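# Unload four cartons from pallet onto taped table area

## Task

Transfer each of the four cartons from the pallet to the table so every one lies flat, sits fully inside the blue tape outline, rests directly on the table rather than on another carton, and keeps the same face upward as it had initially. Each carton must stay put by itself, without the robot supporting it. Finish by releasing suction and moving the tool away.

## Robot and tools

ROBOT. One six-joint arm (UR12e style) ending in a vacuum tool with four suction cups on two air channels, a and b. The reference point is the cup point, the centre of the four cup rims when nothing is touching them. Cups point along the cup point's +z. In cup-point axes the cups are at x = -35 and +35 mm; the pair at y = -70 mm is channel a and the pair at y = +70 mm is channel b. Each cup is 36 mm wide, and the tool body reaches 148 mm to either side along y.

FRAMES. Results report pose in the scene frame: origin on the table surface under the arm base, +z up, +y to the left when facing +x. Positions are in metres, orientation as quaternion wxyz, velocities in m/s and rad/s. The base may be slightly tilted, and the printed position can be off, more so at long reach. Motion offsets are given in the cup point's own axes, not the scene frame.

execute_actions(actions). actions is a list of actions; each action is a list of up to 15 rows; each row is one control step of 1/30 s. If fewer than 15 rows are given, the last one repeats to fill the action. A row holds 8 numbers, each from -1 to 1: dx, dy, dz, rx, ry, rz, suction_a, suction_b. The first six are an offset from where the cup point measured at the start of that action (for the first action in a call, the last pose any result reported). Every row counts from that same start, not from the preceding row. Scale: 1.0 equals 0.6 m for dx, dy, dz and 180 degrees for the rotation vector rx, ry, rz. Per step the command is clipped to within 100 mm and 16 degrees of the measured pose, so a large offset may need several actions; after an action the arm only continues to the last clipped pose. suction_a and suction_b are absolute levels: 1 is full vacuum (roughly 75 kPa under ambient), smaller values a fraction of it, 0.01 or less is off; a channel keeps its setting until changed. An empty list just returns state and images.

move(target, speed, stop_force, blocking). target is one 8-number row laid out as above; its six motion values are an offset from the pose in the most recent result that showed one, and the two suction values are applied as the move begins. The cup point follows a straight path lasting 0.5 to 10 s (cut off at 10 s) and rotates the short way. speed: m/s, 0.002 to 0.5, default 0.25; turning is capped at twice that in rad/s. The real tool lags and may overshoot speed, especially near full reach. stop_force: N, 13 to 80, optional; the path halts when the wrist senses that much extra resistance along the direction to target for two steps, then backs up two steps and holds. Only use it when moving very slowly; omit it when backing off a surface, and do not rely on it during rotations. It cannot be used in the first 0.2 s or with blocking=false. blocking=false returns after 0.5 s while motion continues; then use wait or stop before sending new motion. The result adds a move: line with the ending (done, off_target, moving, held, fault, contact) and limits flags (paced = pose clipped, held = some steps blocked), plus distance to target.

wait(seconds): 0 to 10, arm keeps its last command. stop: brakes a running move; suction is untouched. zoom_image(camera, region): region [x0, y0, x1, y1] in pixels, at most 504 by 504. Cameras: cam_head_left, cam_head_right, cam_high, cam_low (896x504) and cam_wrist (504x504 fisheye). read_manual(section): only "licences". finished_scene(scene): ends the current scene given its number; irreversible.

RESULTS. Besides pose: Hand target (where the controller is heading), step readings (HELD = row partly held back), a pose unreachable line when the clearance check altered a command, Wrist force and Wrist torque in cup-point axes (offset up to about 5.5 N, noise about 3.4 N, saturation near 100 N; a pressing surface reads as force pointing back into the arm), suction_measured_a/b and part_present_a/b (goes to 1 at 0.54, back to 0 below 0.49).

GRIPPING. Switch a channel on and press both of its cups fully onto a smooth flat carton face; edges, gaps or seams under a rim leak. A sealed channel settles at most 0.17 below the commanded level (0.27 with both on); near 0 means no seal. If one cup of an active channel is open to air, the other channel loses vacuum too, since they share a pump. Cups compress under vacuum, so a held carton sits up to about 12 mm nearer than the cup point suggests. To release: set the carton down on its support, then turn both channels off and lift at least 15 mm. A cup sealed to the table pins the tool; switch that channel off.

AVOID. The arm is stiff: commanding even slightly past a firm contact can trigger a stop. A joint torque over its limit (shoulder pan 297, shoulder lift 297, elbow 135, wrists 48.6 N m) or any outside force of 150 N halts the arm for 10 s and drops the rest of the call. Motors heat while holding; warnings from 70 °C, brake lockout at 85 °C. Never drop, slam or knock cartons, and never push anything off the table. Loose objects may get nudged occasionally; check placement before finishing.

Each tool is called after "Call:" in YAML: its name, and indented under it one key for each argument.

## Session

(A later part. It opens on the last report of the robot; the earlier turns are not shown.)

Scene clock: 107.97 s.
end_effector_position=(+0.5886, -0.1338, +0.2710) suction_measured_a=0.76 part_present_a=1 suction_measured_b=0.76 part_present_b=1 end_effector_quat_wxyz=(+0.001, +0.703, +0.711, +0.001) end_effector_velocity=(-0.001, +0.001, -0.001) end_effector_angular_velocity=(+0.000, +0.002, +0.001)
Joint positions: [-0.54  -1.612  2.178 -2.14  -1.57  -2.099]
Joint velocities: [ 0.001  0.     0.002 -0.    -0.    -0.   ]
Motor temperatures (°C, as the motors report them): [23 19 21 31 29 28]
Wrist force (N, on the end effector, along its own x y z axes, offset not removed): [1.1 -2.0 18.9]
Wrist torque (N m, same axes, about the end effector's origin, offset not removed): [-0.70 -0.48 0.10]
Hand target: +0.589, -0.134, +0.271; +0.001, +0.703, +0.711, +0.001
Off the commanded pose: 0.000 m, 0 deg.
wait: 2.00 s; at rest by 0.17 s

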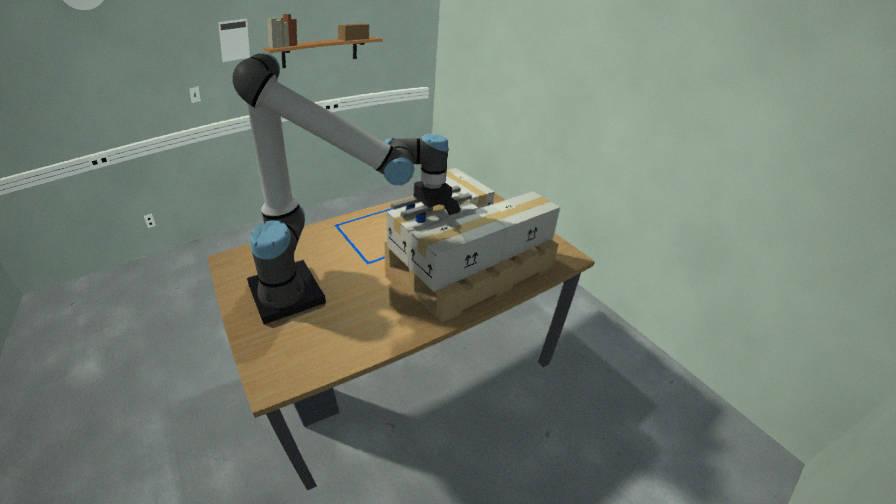

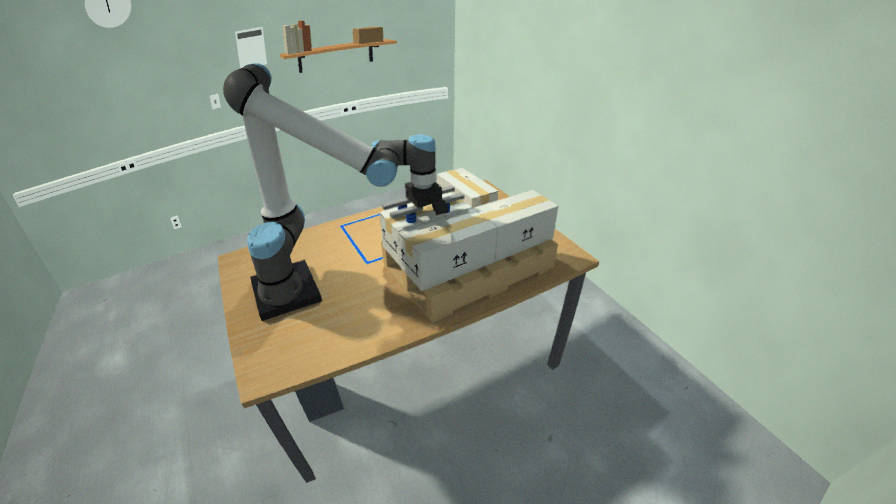

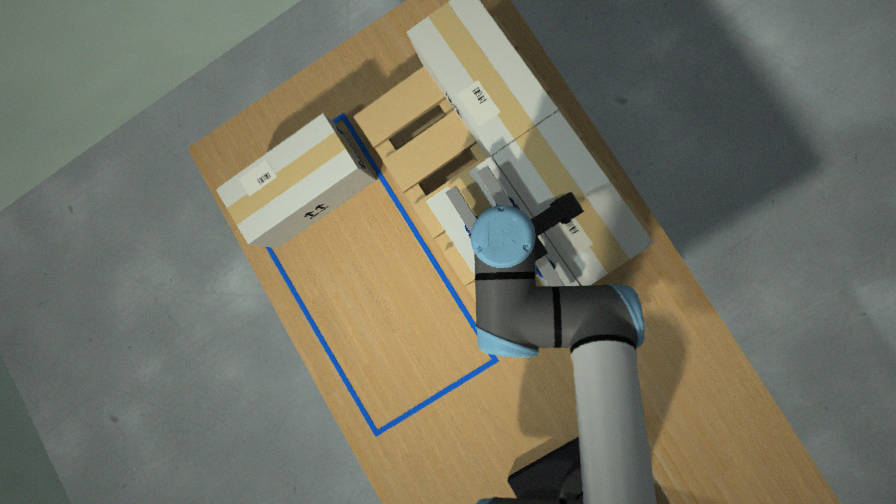

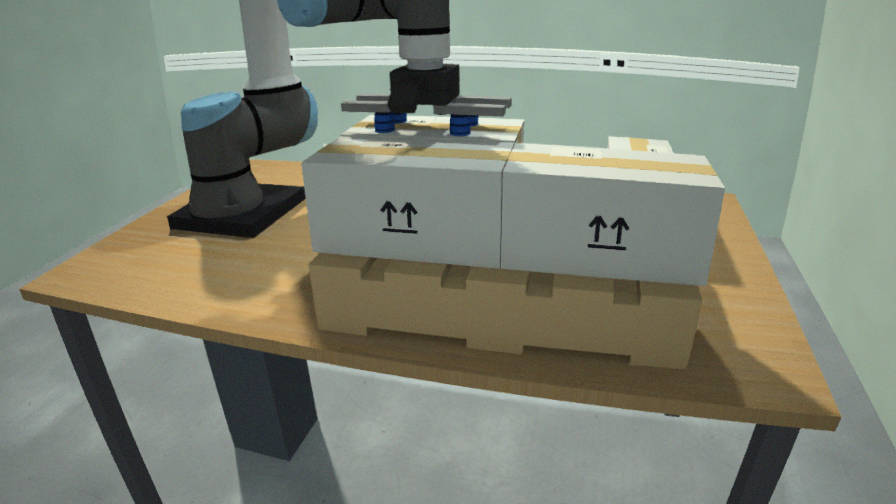

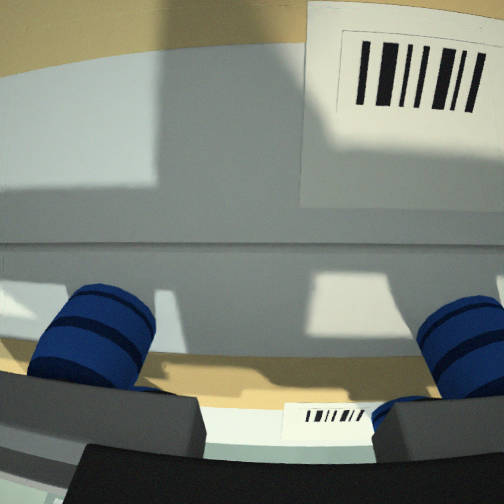

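Call:
move:
  target: [0.1,0,-0.078,0,0,0,1,1]
  speed: 0.25

Call:
move:
  target: [0.507,0.4025,0,0,0,0.5035,1,1]
  speed: 0.45

Call:
move:
  target: [0,0,0.265,0,0,0,1,1]
  speed: 0.28

Scene clock: 115.77 s.
end_effector_position=(+0.5877, -0.0741, +0.3175) suction_measured_a=0.76 part_present_a=1 suction_measured_b=0.76 part_present_b=1 end_effector_quat_wxyz=(+0.001, +0.703, +0.711, +0.001) end_effector_velocity=(+0.000, +0.002, +0.002) end_effector_angular_velocity=(-0.000, -0.001, -0.001)
Joint positions: [-0.447 -1.677  2.143 -2.04  -1.57  -2.006]
Joint velocities: [ 0.003 -0.002 -0.003  0.004  0.     0.004]
Motor temperatures (°C, as the motors report them): [23 19 21 31 29 28]
Wrist force (N, on the end effector, along its own x y z axes, offset not removed): [-0.6 -0.7 19.9]
Wrist torque (N m, same axes, about the end effector's origin, offset not removed): [-0.60 -0.22 0.03]
Hand target: +0.588, -0.074, +0.318; +0.001, +0.703, +0.711, +0.001
Off the commanded pose: 0.000 m, 0 deg.
move: done

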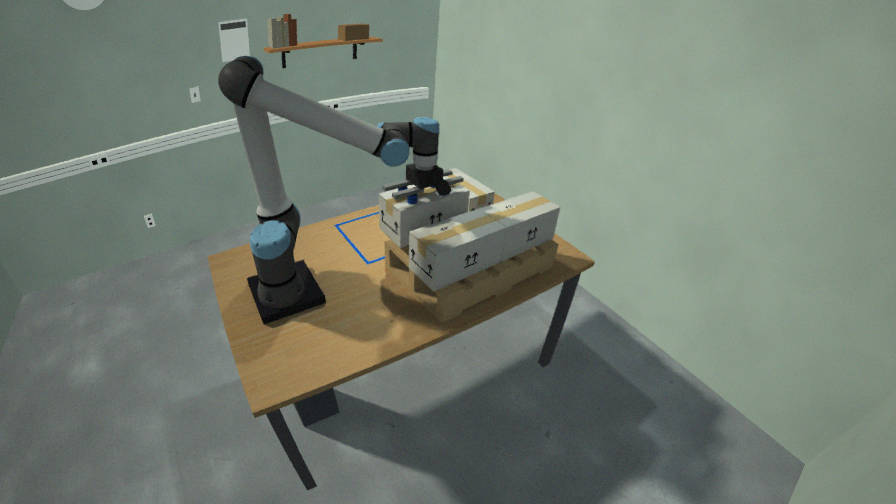

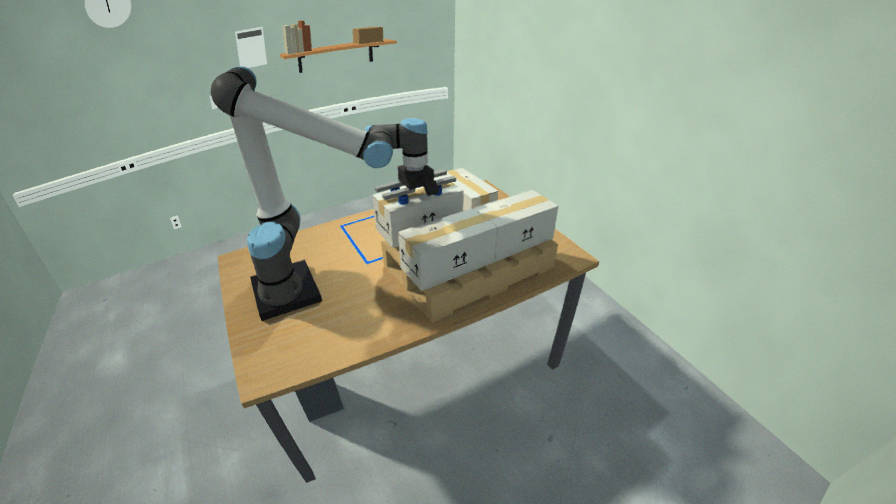

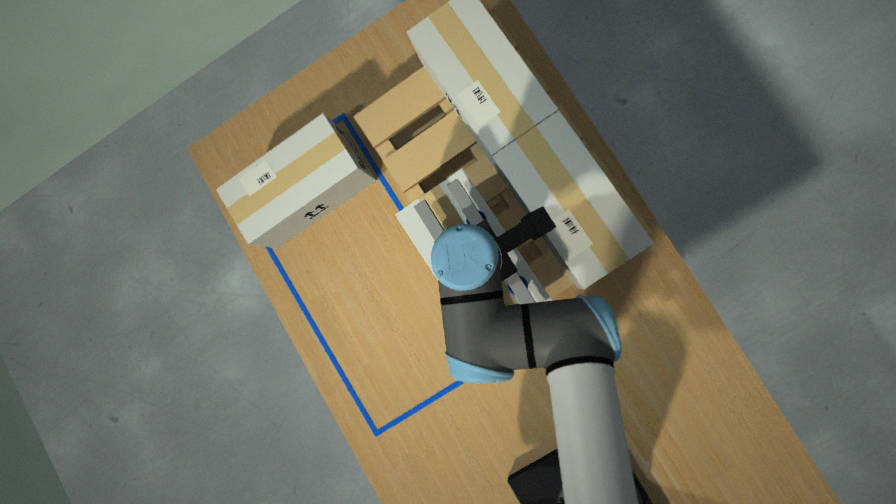

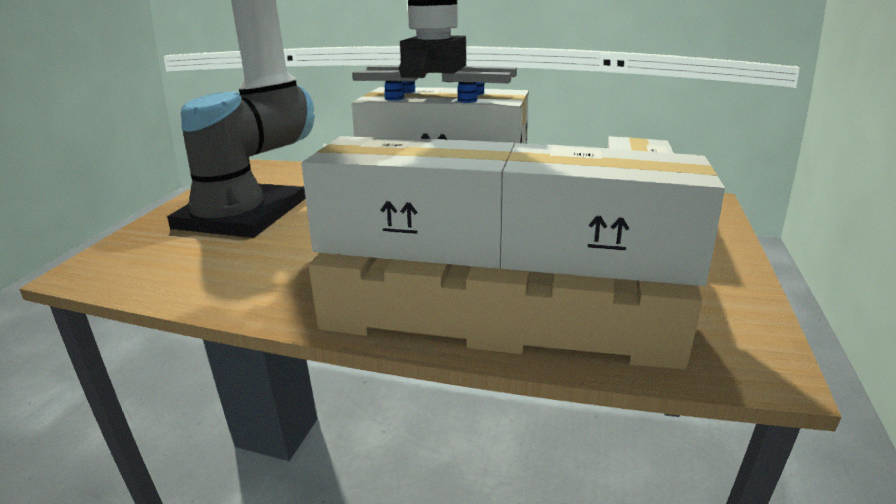

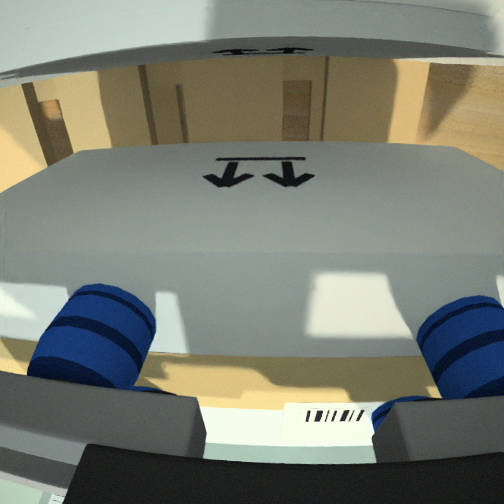

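Scene clock: 118.27 s.
end_effector_position=(+0.8254, +0.2324, +0.3186) suction_measured_a=0.76 part_present_a=1 suction_measured_b=0.76 part_present_b=1 end_effector_quat_wxyz=(-0.000, +1.000, +0.001, +0.002) end_effector_velocity=(+0.002, +0.001, -0.000) end_effector_angular_velocity=(-0.001, +0.002, -0.014)
Joint positions: [ 0.047 -1.247  1.657 -1.985 -1.571  0.068]
Joint velocities: [ 0.002  0.004 -0.006  0.004 -0.001  0.016]
Motor temperatures (°C, as the motors report them): [23 19 21 31 29 28]
Wrist force (N, on the end effector, along its own x y z axes, offset not removed): [0.2 -1.7 23.0]
Wrist torque (N m, same axes, about the end effector's origin, offset not removed): [-0.62 -0.48 0.12]
Hand target: +0.826, +0.233, +0.319; -0.000, +1.000, +0.000, +0.002
Off the commanded pose: 0.001 m, 0 deg.
move: done

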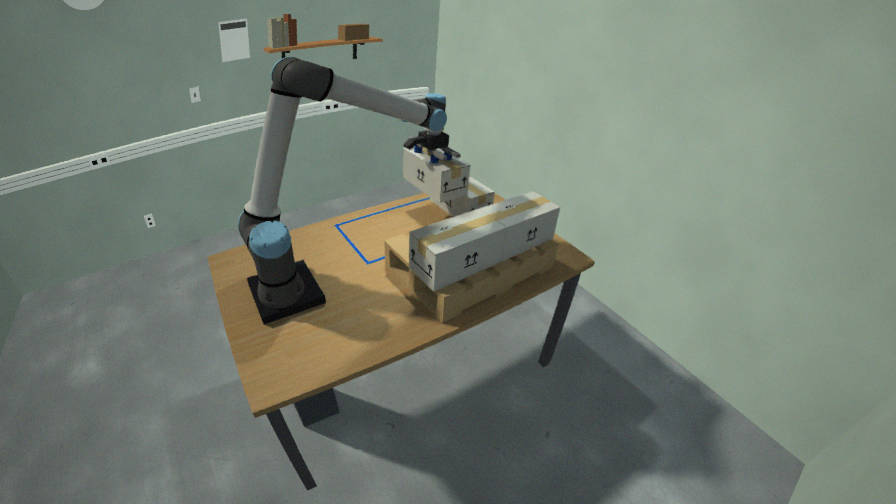

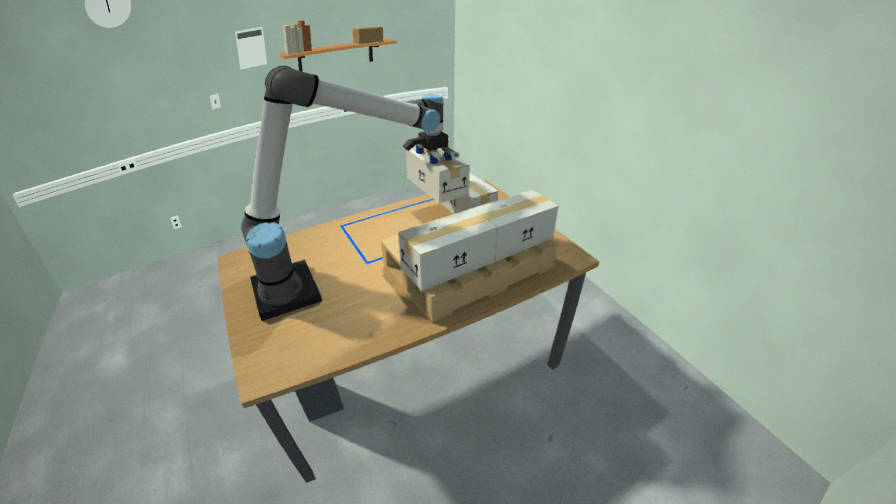

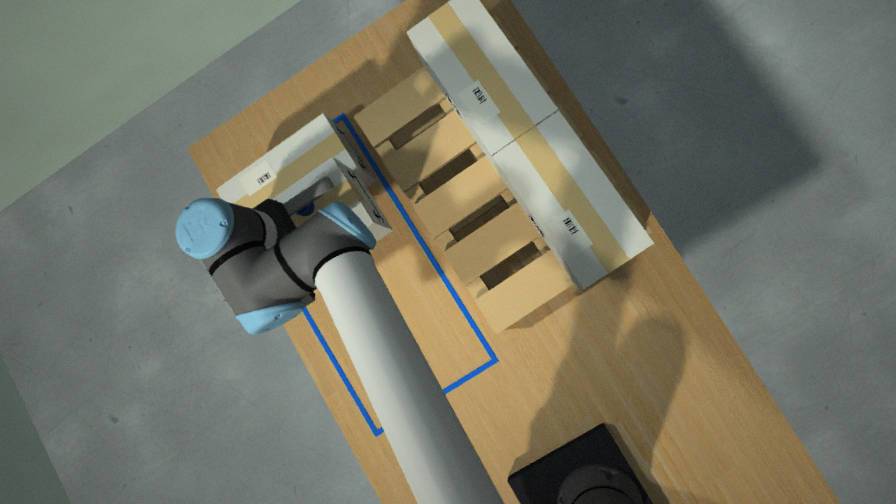

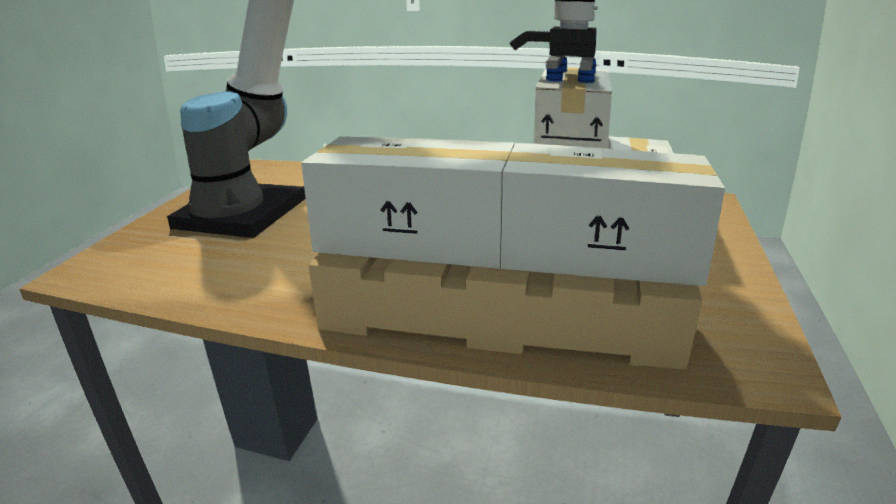

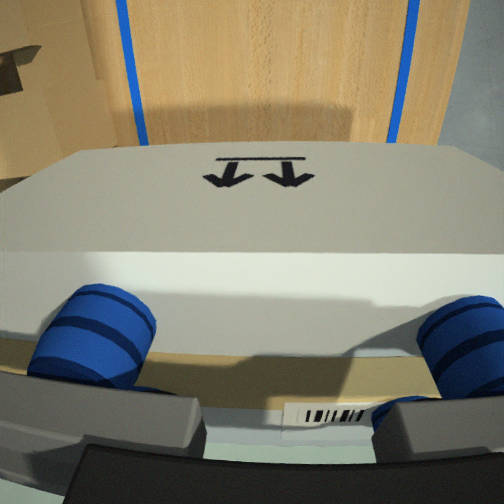

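Scene clock: 119.53 s.
end_effector_position=(+0.8259, +0.2324, +0.1601) suction_measured_a=0.76 part_present_a=1 suction_measured_b=0.76 part_present_b=1 end_effector_quat_wxyz=(-0.000, +1.000, +0.001, +0.002) end_effector_velocity=(+0.001, +0.001, -0.003) end_effector_angular_velocity=(+0.001, -0.000, +0.000)
Joint positions: [ 0.047 -1.112  1.782 -2.244 -1.571  0.068]
Joint velocities: [ 0.001  0.004  0.    -0.005  0.001  0.001]
Motor temperatures (°C, as the motors report them): [23 19 21 31 29 28]
Wrist force (N, on the end effector, along its own x y z axes, offset not removed): [-2.6 -4.6 19.2]
Wrist torque (N m, same axes, about the end effector's origin, offset not removed): [-1.01 0.10 0.13]
Hand target: +0.826, +0.233, +0.160; -0.000, +1.000, +0.001, +0.002
Off the commanded pose: 0.001 m, 0 deg.
move: done

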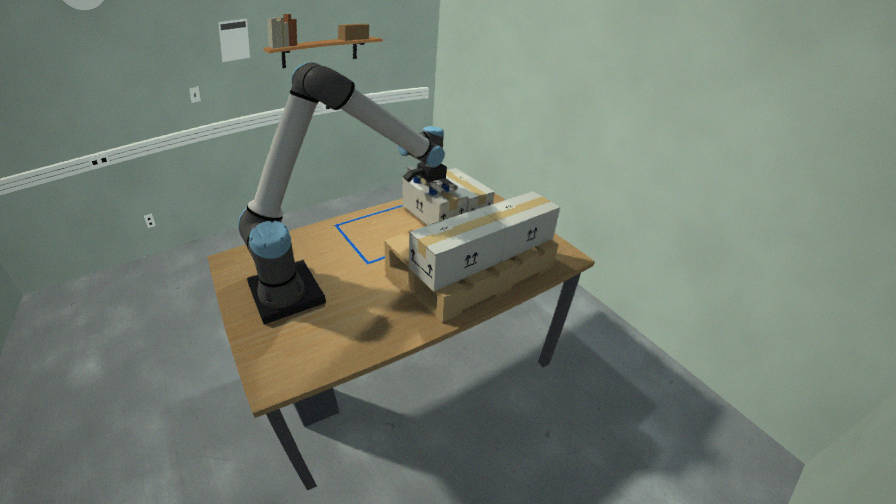

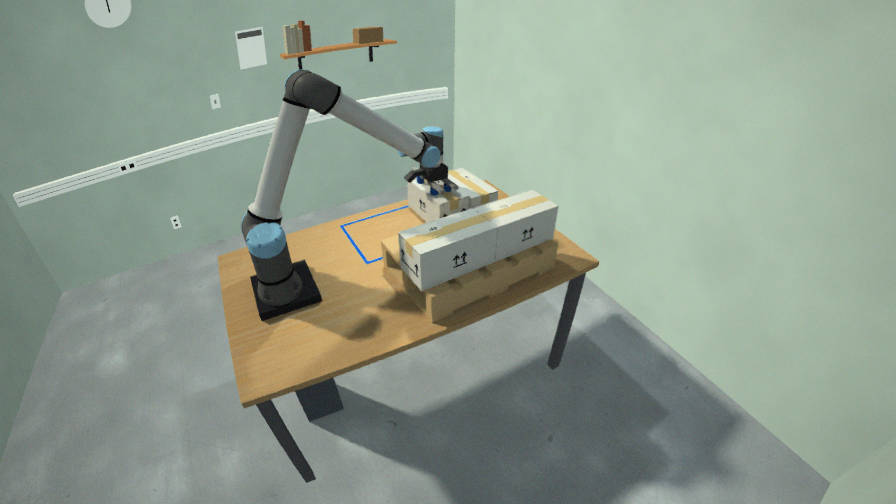

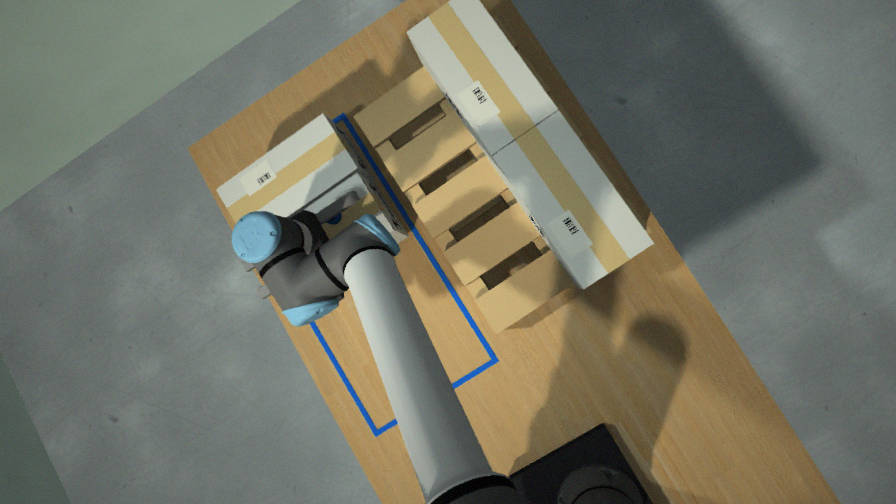

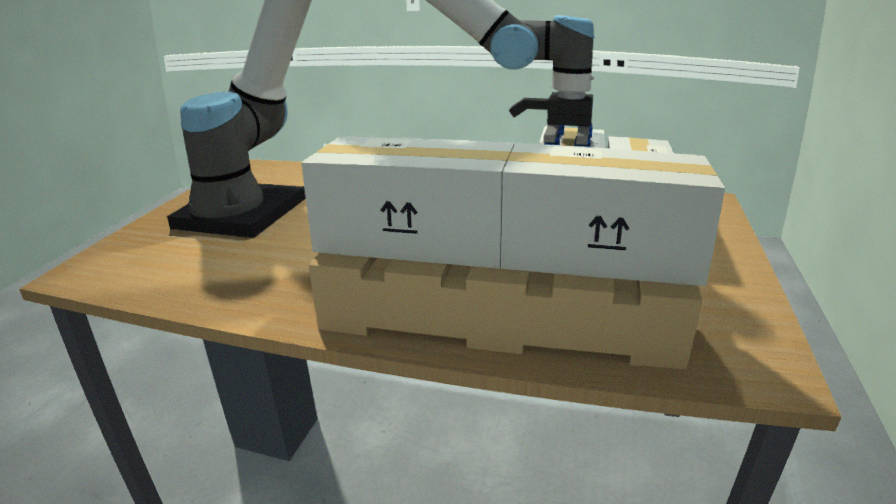

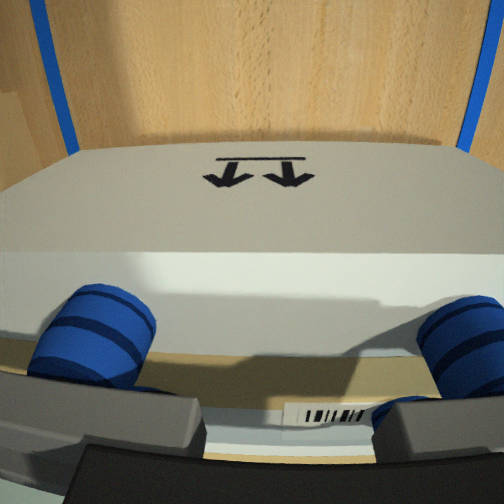

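Centred. Lower with stop force.

Call:
move:
  target: [0,0,0.026,0,0,0,1,1]
  speed: 0.02
  stop_force: 15

Call:
execute_actions:
  actions:
    - [[0,0,0,0,0,0,0,0],[0,0,0,0,0,0,0,0],[0,0,0,0,0,0,0,0],[0,0,0,0,0,0,0,0],[0,0,0,0,0,0,0,0],[0,0,-0.004,0,0,0,0,0],[0,0,-0.008,0,0,0,0,0],[0,0,-0.012,0,0,0,0,0],[0,0,-0.016,0,0,0,0,0],[0,0,-0.02,0,0,0,0,0]]

Call:
move:
  target: [0,0.05,-0.19,0,0,0,0,0]
  speed: 0.4

Scene clock: 129.93 s.
end_effector_position=(+0.8260, +0.2325, +0.1449) suction_measured_a=0.76 part_present_a=1 suction_measured_b=0.76 part_present_b=1 end_effector_quat_wxyz=(-0.000, +1.000, +0.001, +0.002) end_effector_velocity=(+0.001, -0.001, -0.002) end_effector_angular_velocity=(+0.000, -0.002, -0.002)
Joint positions: [ 0.047 -1.096  1.79  -2.269 -1.571  0.068]
Joint velocities: [-0.001  0.003  0.    -0.005  0.     0.   ]
Motor temperatures (°C, as the motors report them): [23 19 21 31 29 28]
Wrist force (N, on the end effector, along its own x y z axes, offset not removed): [-0.6 -2.3 18.8]
Wrist torque (N m, same axes, about the end effector's origin, offset not removed): [-0.97 -0.56 0.20]
Hand target: +0.826, +0.232, +0.144; -0.000, +1.000, +0.001, +0.002
Off the commanded pose: 0.000 m, 0 deg.
move: done

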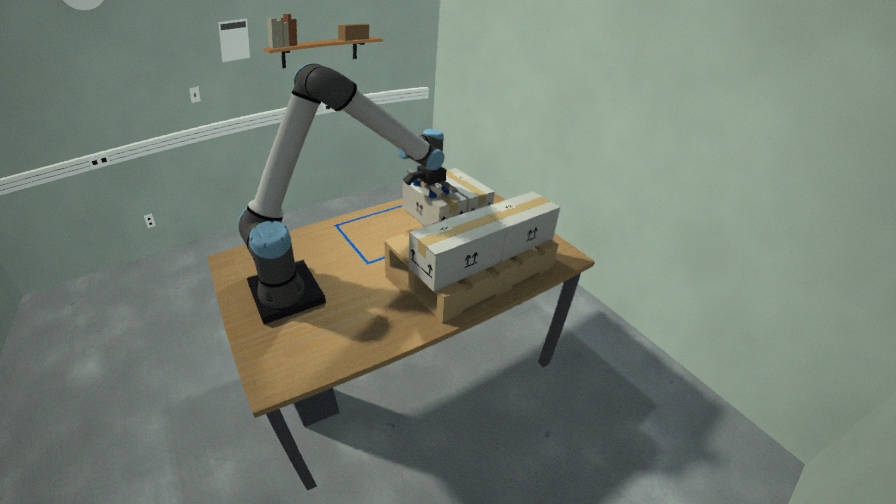

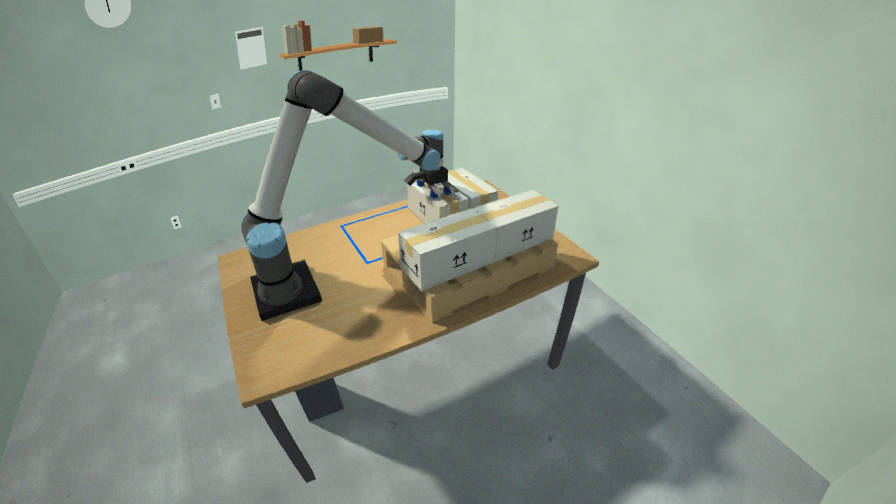

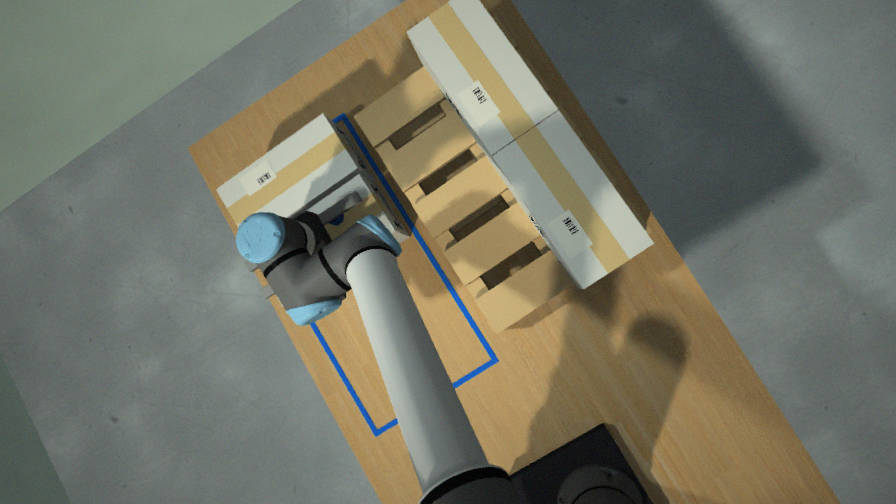

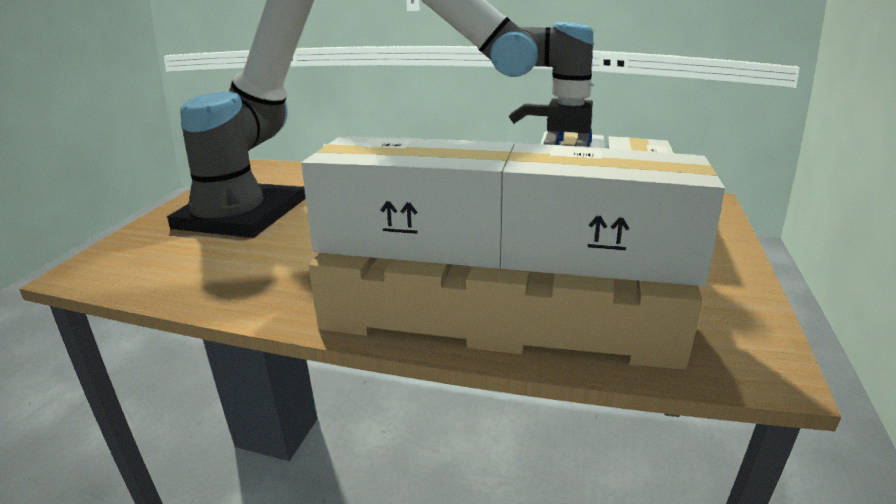

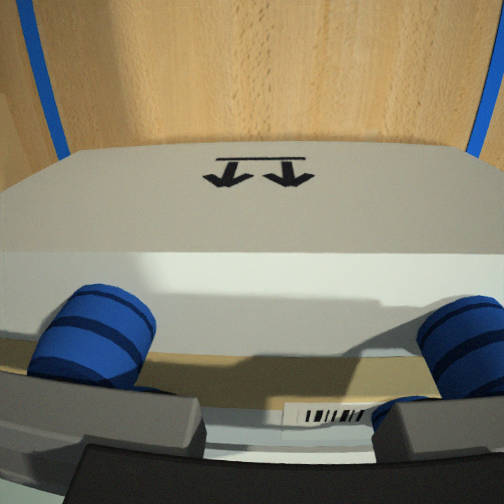

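Scene clock: 130.43 s.
end_effector_position=(+0.8258, +0.2325, +0.1543) suction_measured_a=0.01 part_present_a=0 suction_measured_b=0.01 part_present_b=0 end_effector_quat_wxyz=(-0.000, +1.000, +0.001, +0.002) end_effector_velocity=(-0.001, +0.001, +0.019) end_effector_angular_velocity=(-0.000, +0.001, +0.001)
Joint positions: [ 0.047 -1.106  1.785 -2.253 -1.571  0.068]
Joint velocities: [ 0.001 -0.02  -0.01   0.031 -0.     0.   ]
Motor temperatures (°C, as the motors report them): [23 19 21 31 29 28]
Wrist force (N, on the end effector, along its own x y z axes, offset not removed): [0.3 -0.5 -14.5]
Wrist torque (N m, same axes, about the end effector's origin, offset not removed): [-0.06 -0.24 0.17]
Hand target: +0.826, +0.232, +0.157; -0.000, +1.000, +0.001, +0.002
Off the commanded pose: 0.003 m, 0 deg.
Step readings (end_effector_position):
0: (+0.8260, +0.2325, +0.1449)
1: (+0.8260, +0.2325, +0.1448)
2: (+0.8260, +0.2325, +0.1448)
4: (+0.8262, +0.2325, +0.1451)
8: (+0.8261, +0.2325, +0.1461)
15: end_effector_position above

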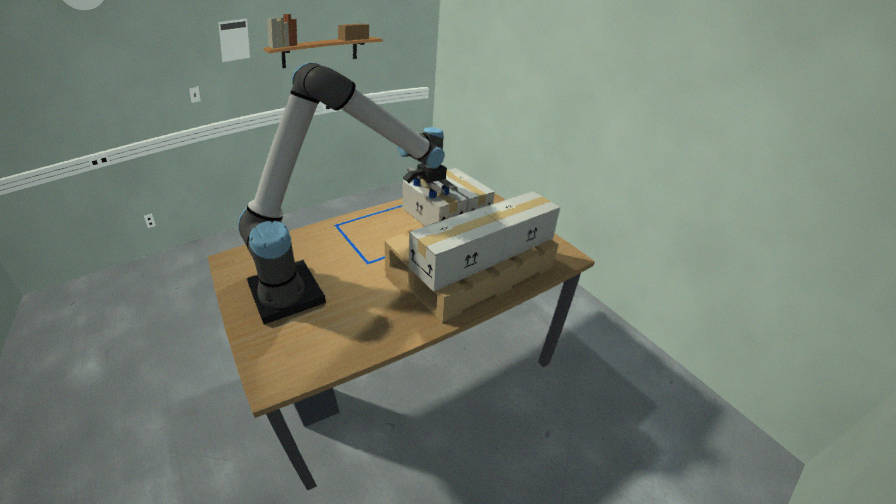

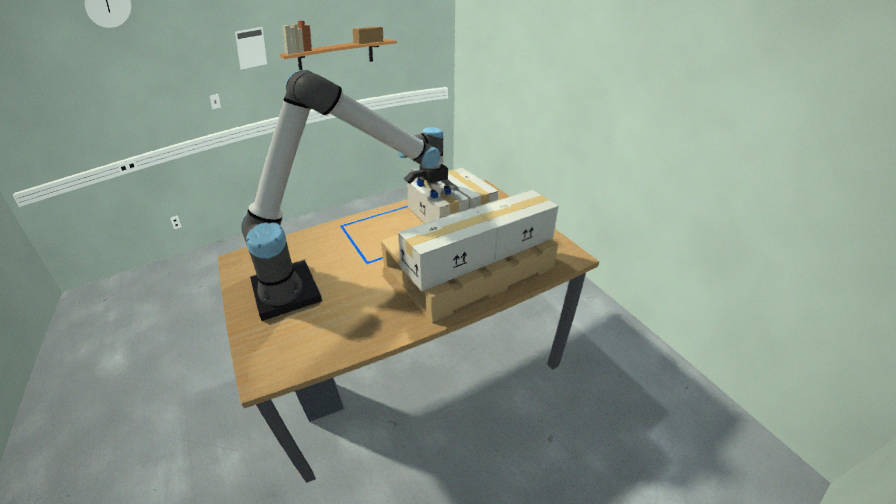

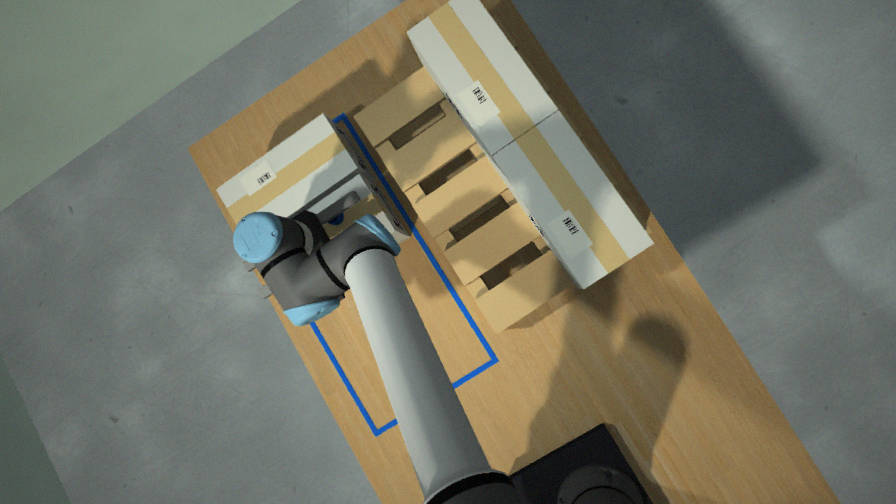

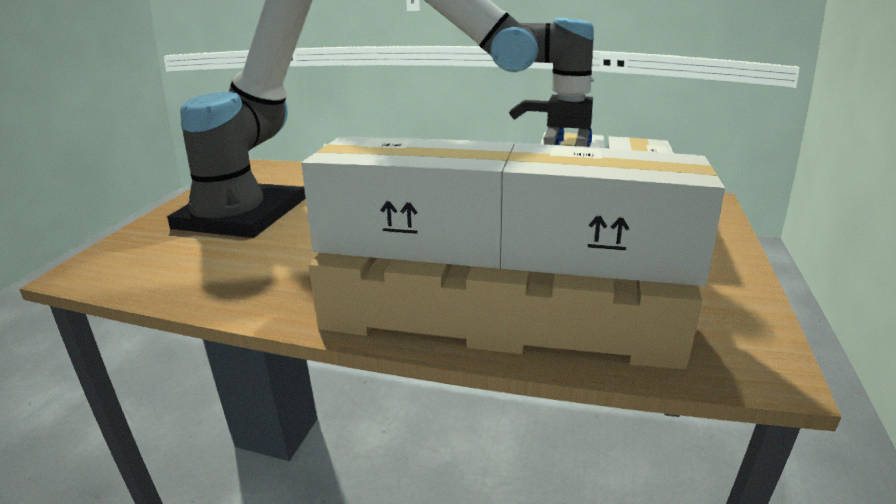

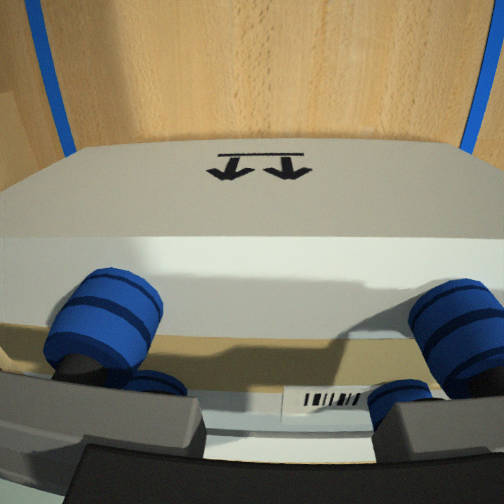

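Scene clock: 131.50 s.
end_effector_position=(+0.8255, +0.2025, +0.2678) suction_measured_a=0.01 part_present_a=0 suction_measured_b=0.01 part_present_b=0 end_effector_quat_wxyz=(-0.000, +1.000, +0.001, +0.002) end_effector_velocity=(+0.001, -0.001, +0.005) end_effector_angular_velocity=(+0.001, -0.002, -0.000)
Joint positions: [ 0.011 -1.222  1.721 -2.073 -1.571  0.032]
Joint velocities: [-0.002 -0.004 -0.003  0.005  0.    -0.001]
Motor temperatures (°C, as the motors report them): [23 19 21 31 29 28]
Wrist force (N, on the end effector, along its own x y z axes, offset not removed): [-2.0 1.3 -3.7]
Wrist torque (N m, same axes, about the end effector's origin, offset not removed): [0.12 0.12 -0.01]
Hand target: +0.826, +0.202, +0.268; -0.000, +1.000, +0.001, +0.002
Off the commanded pose: 0.000 m, 0 deg.
move: done

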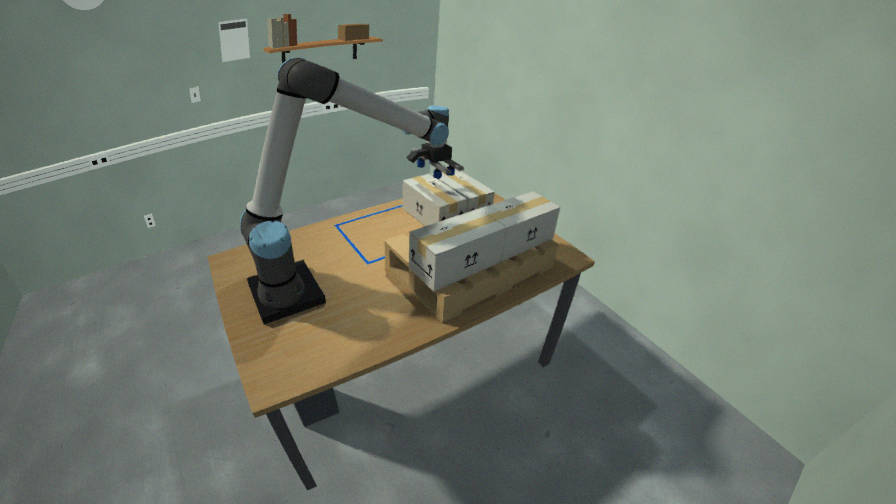

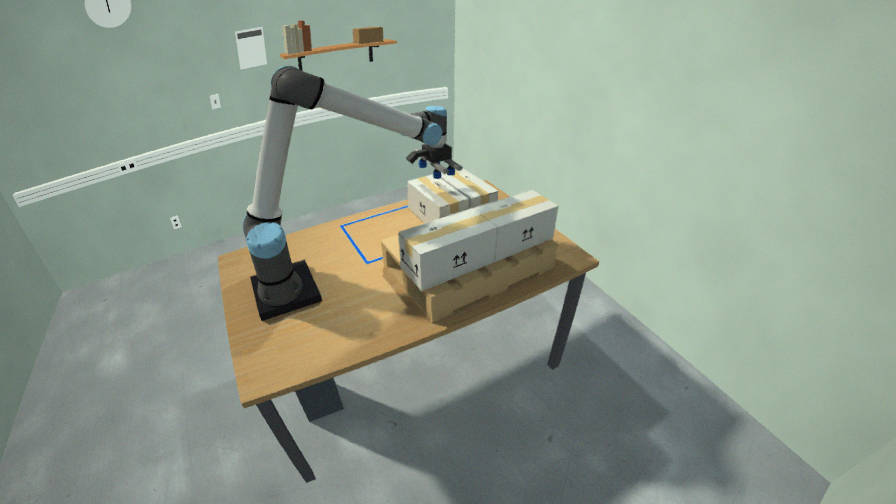

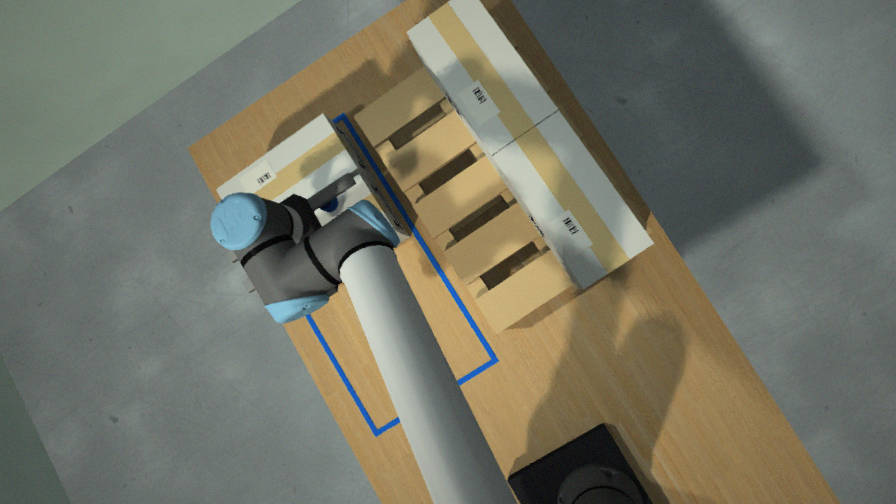

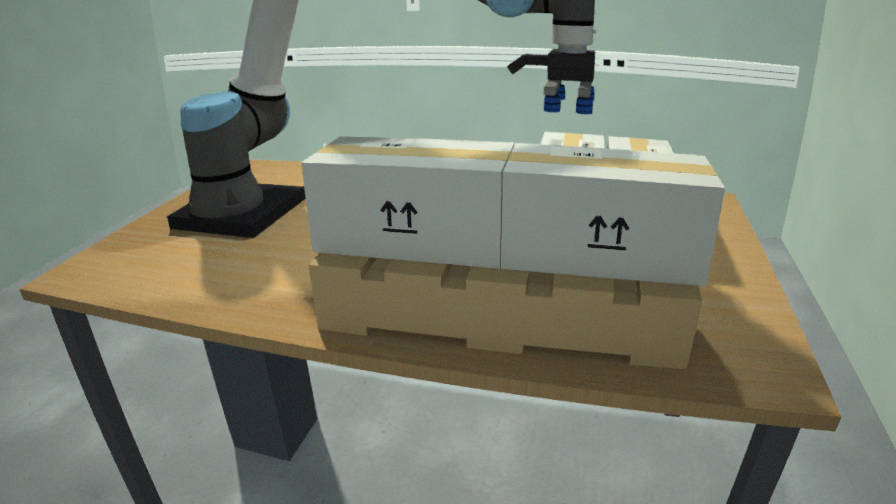

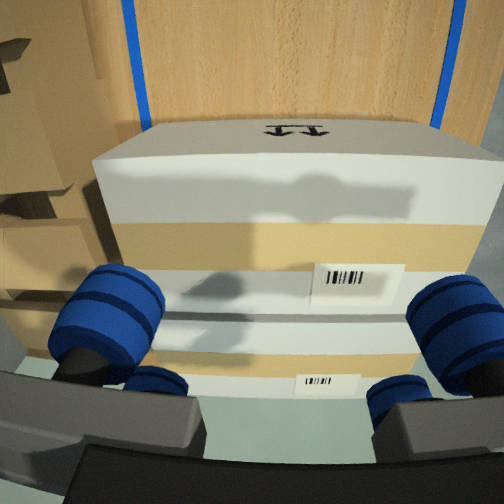

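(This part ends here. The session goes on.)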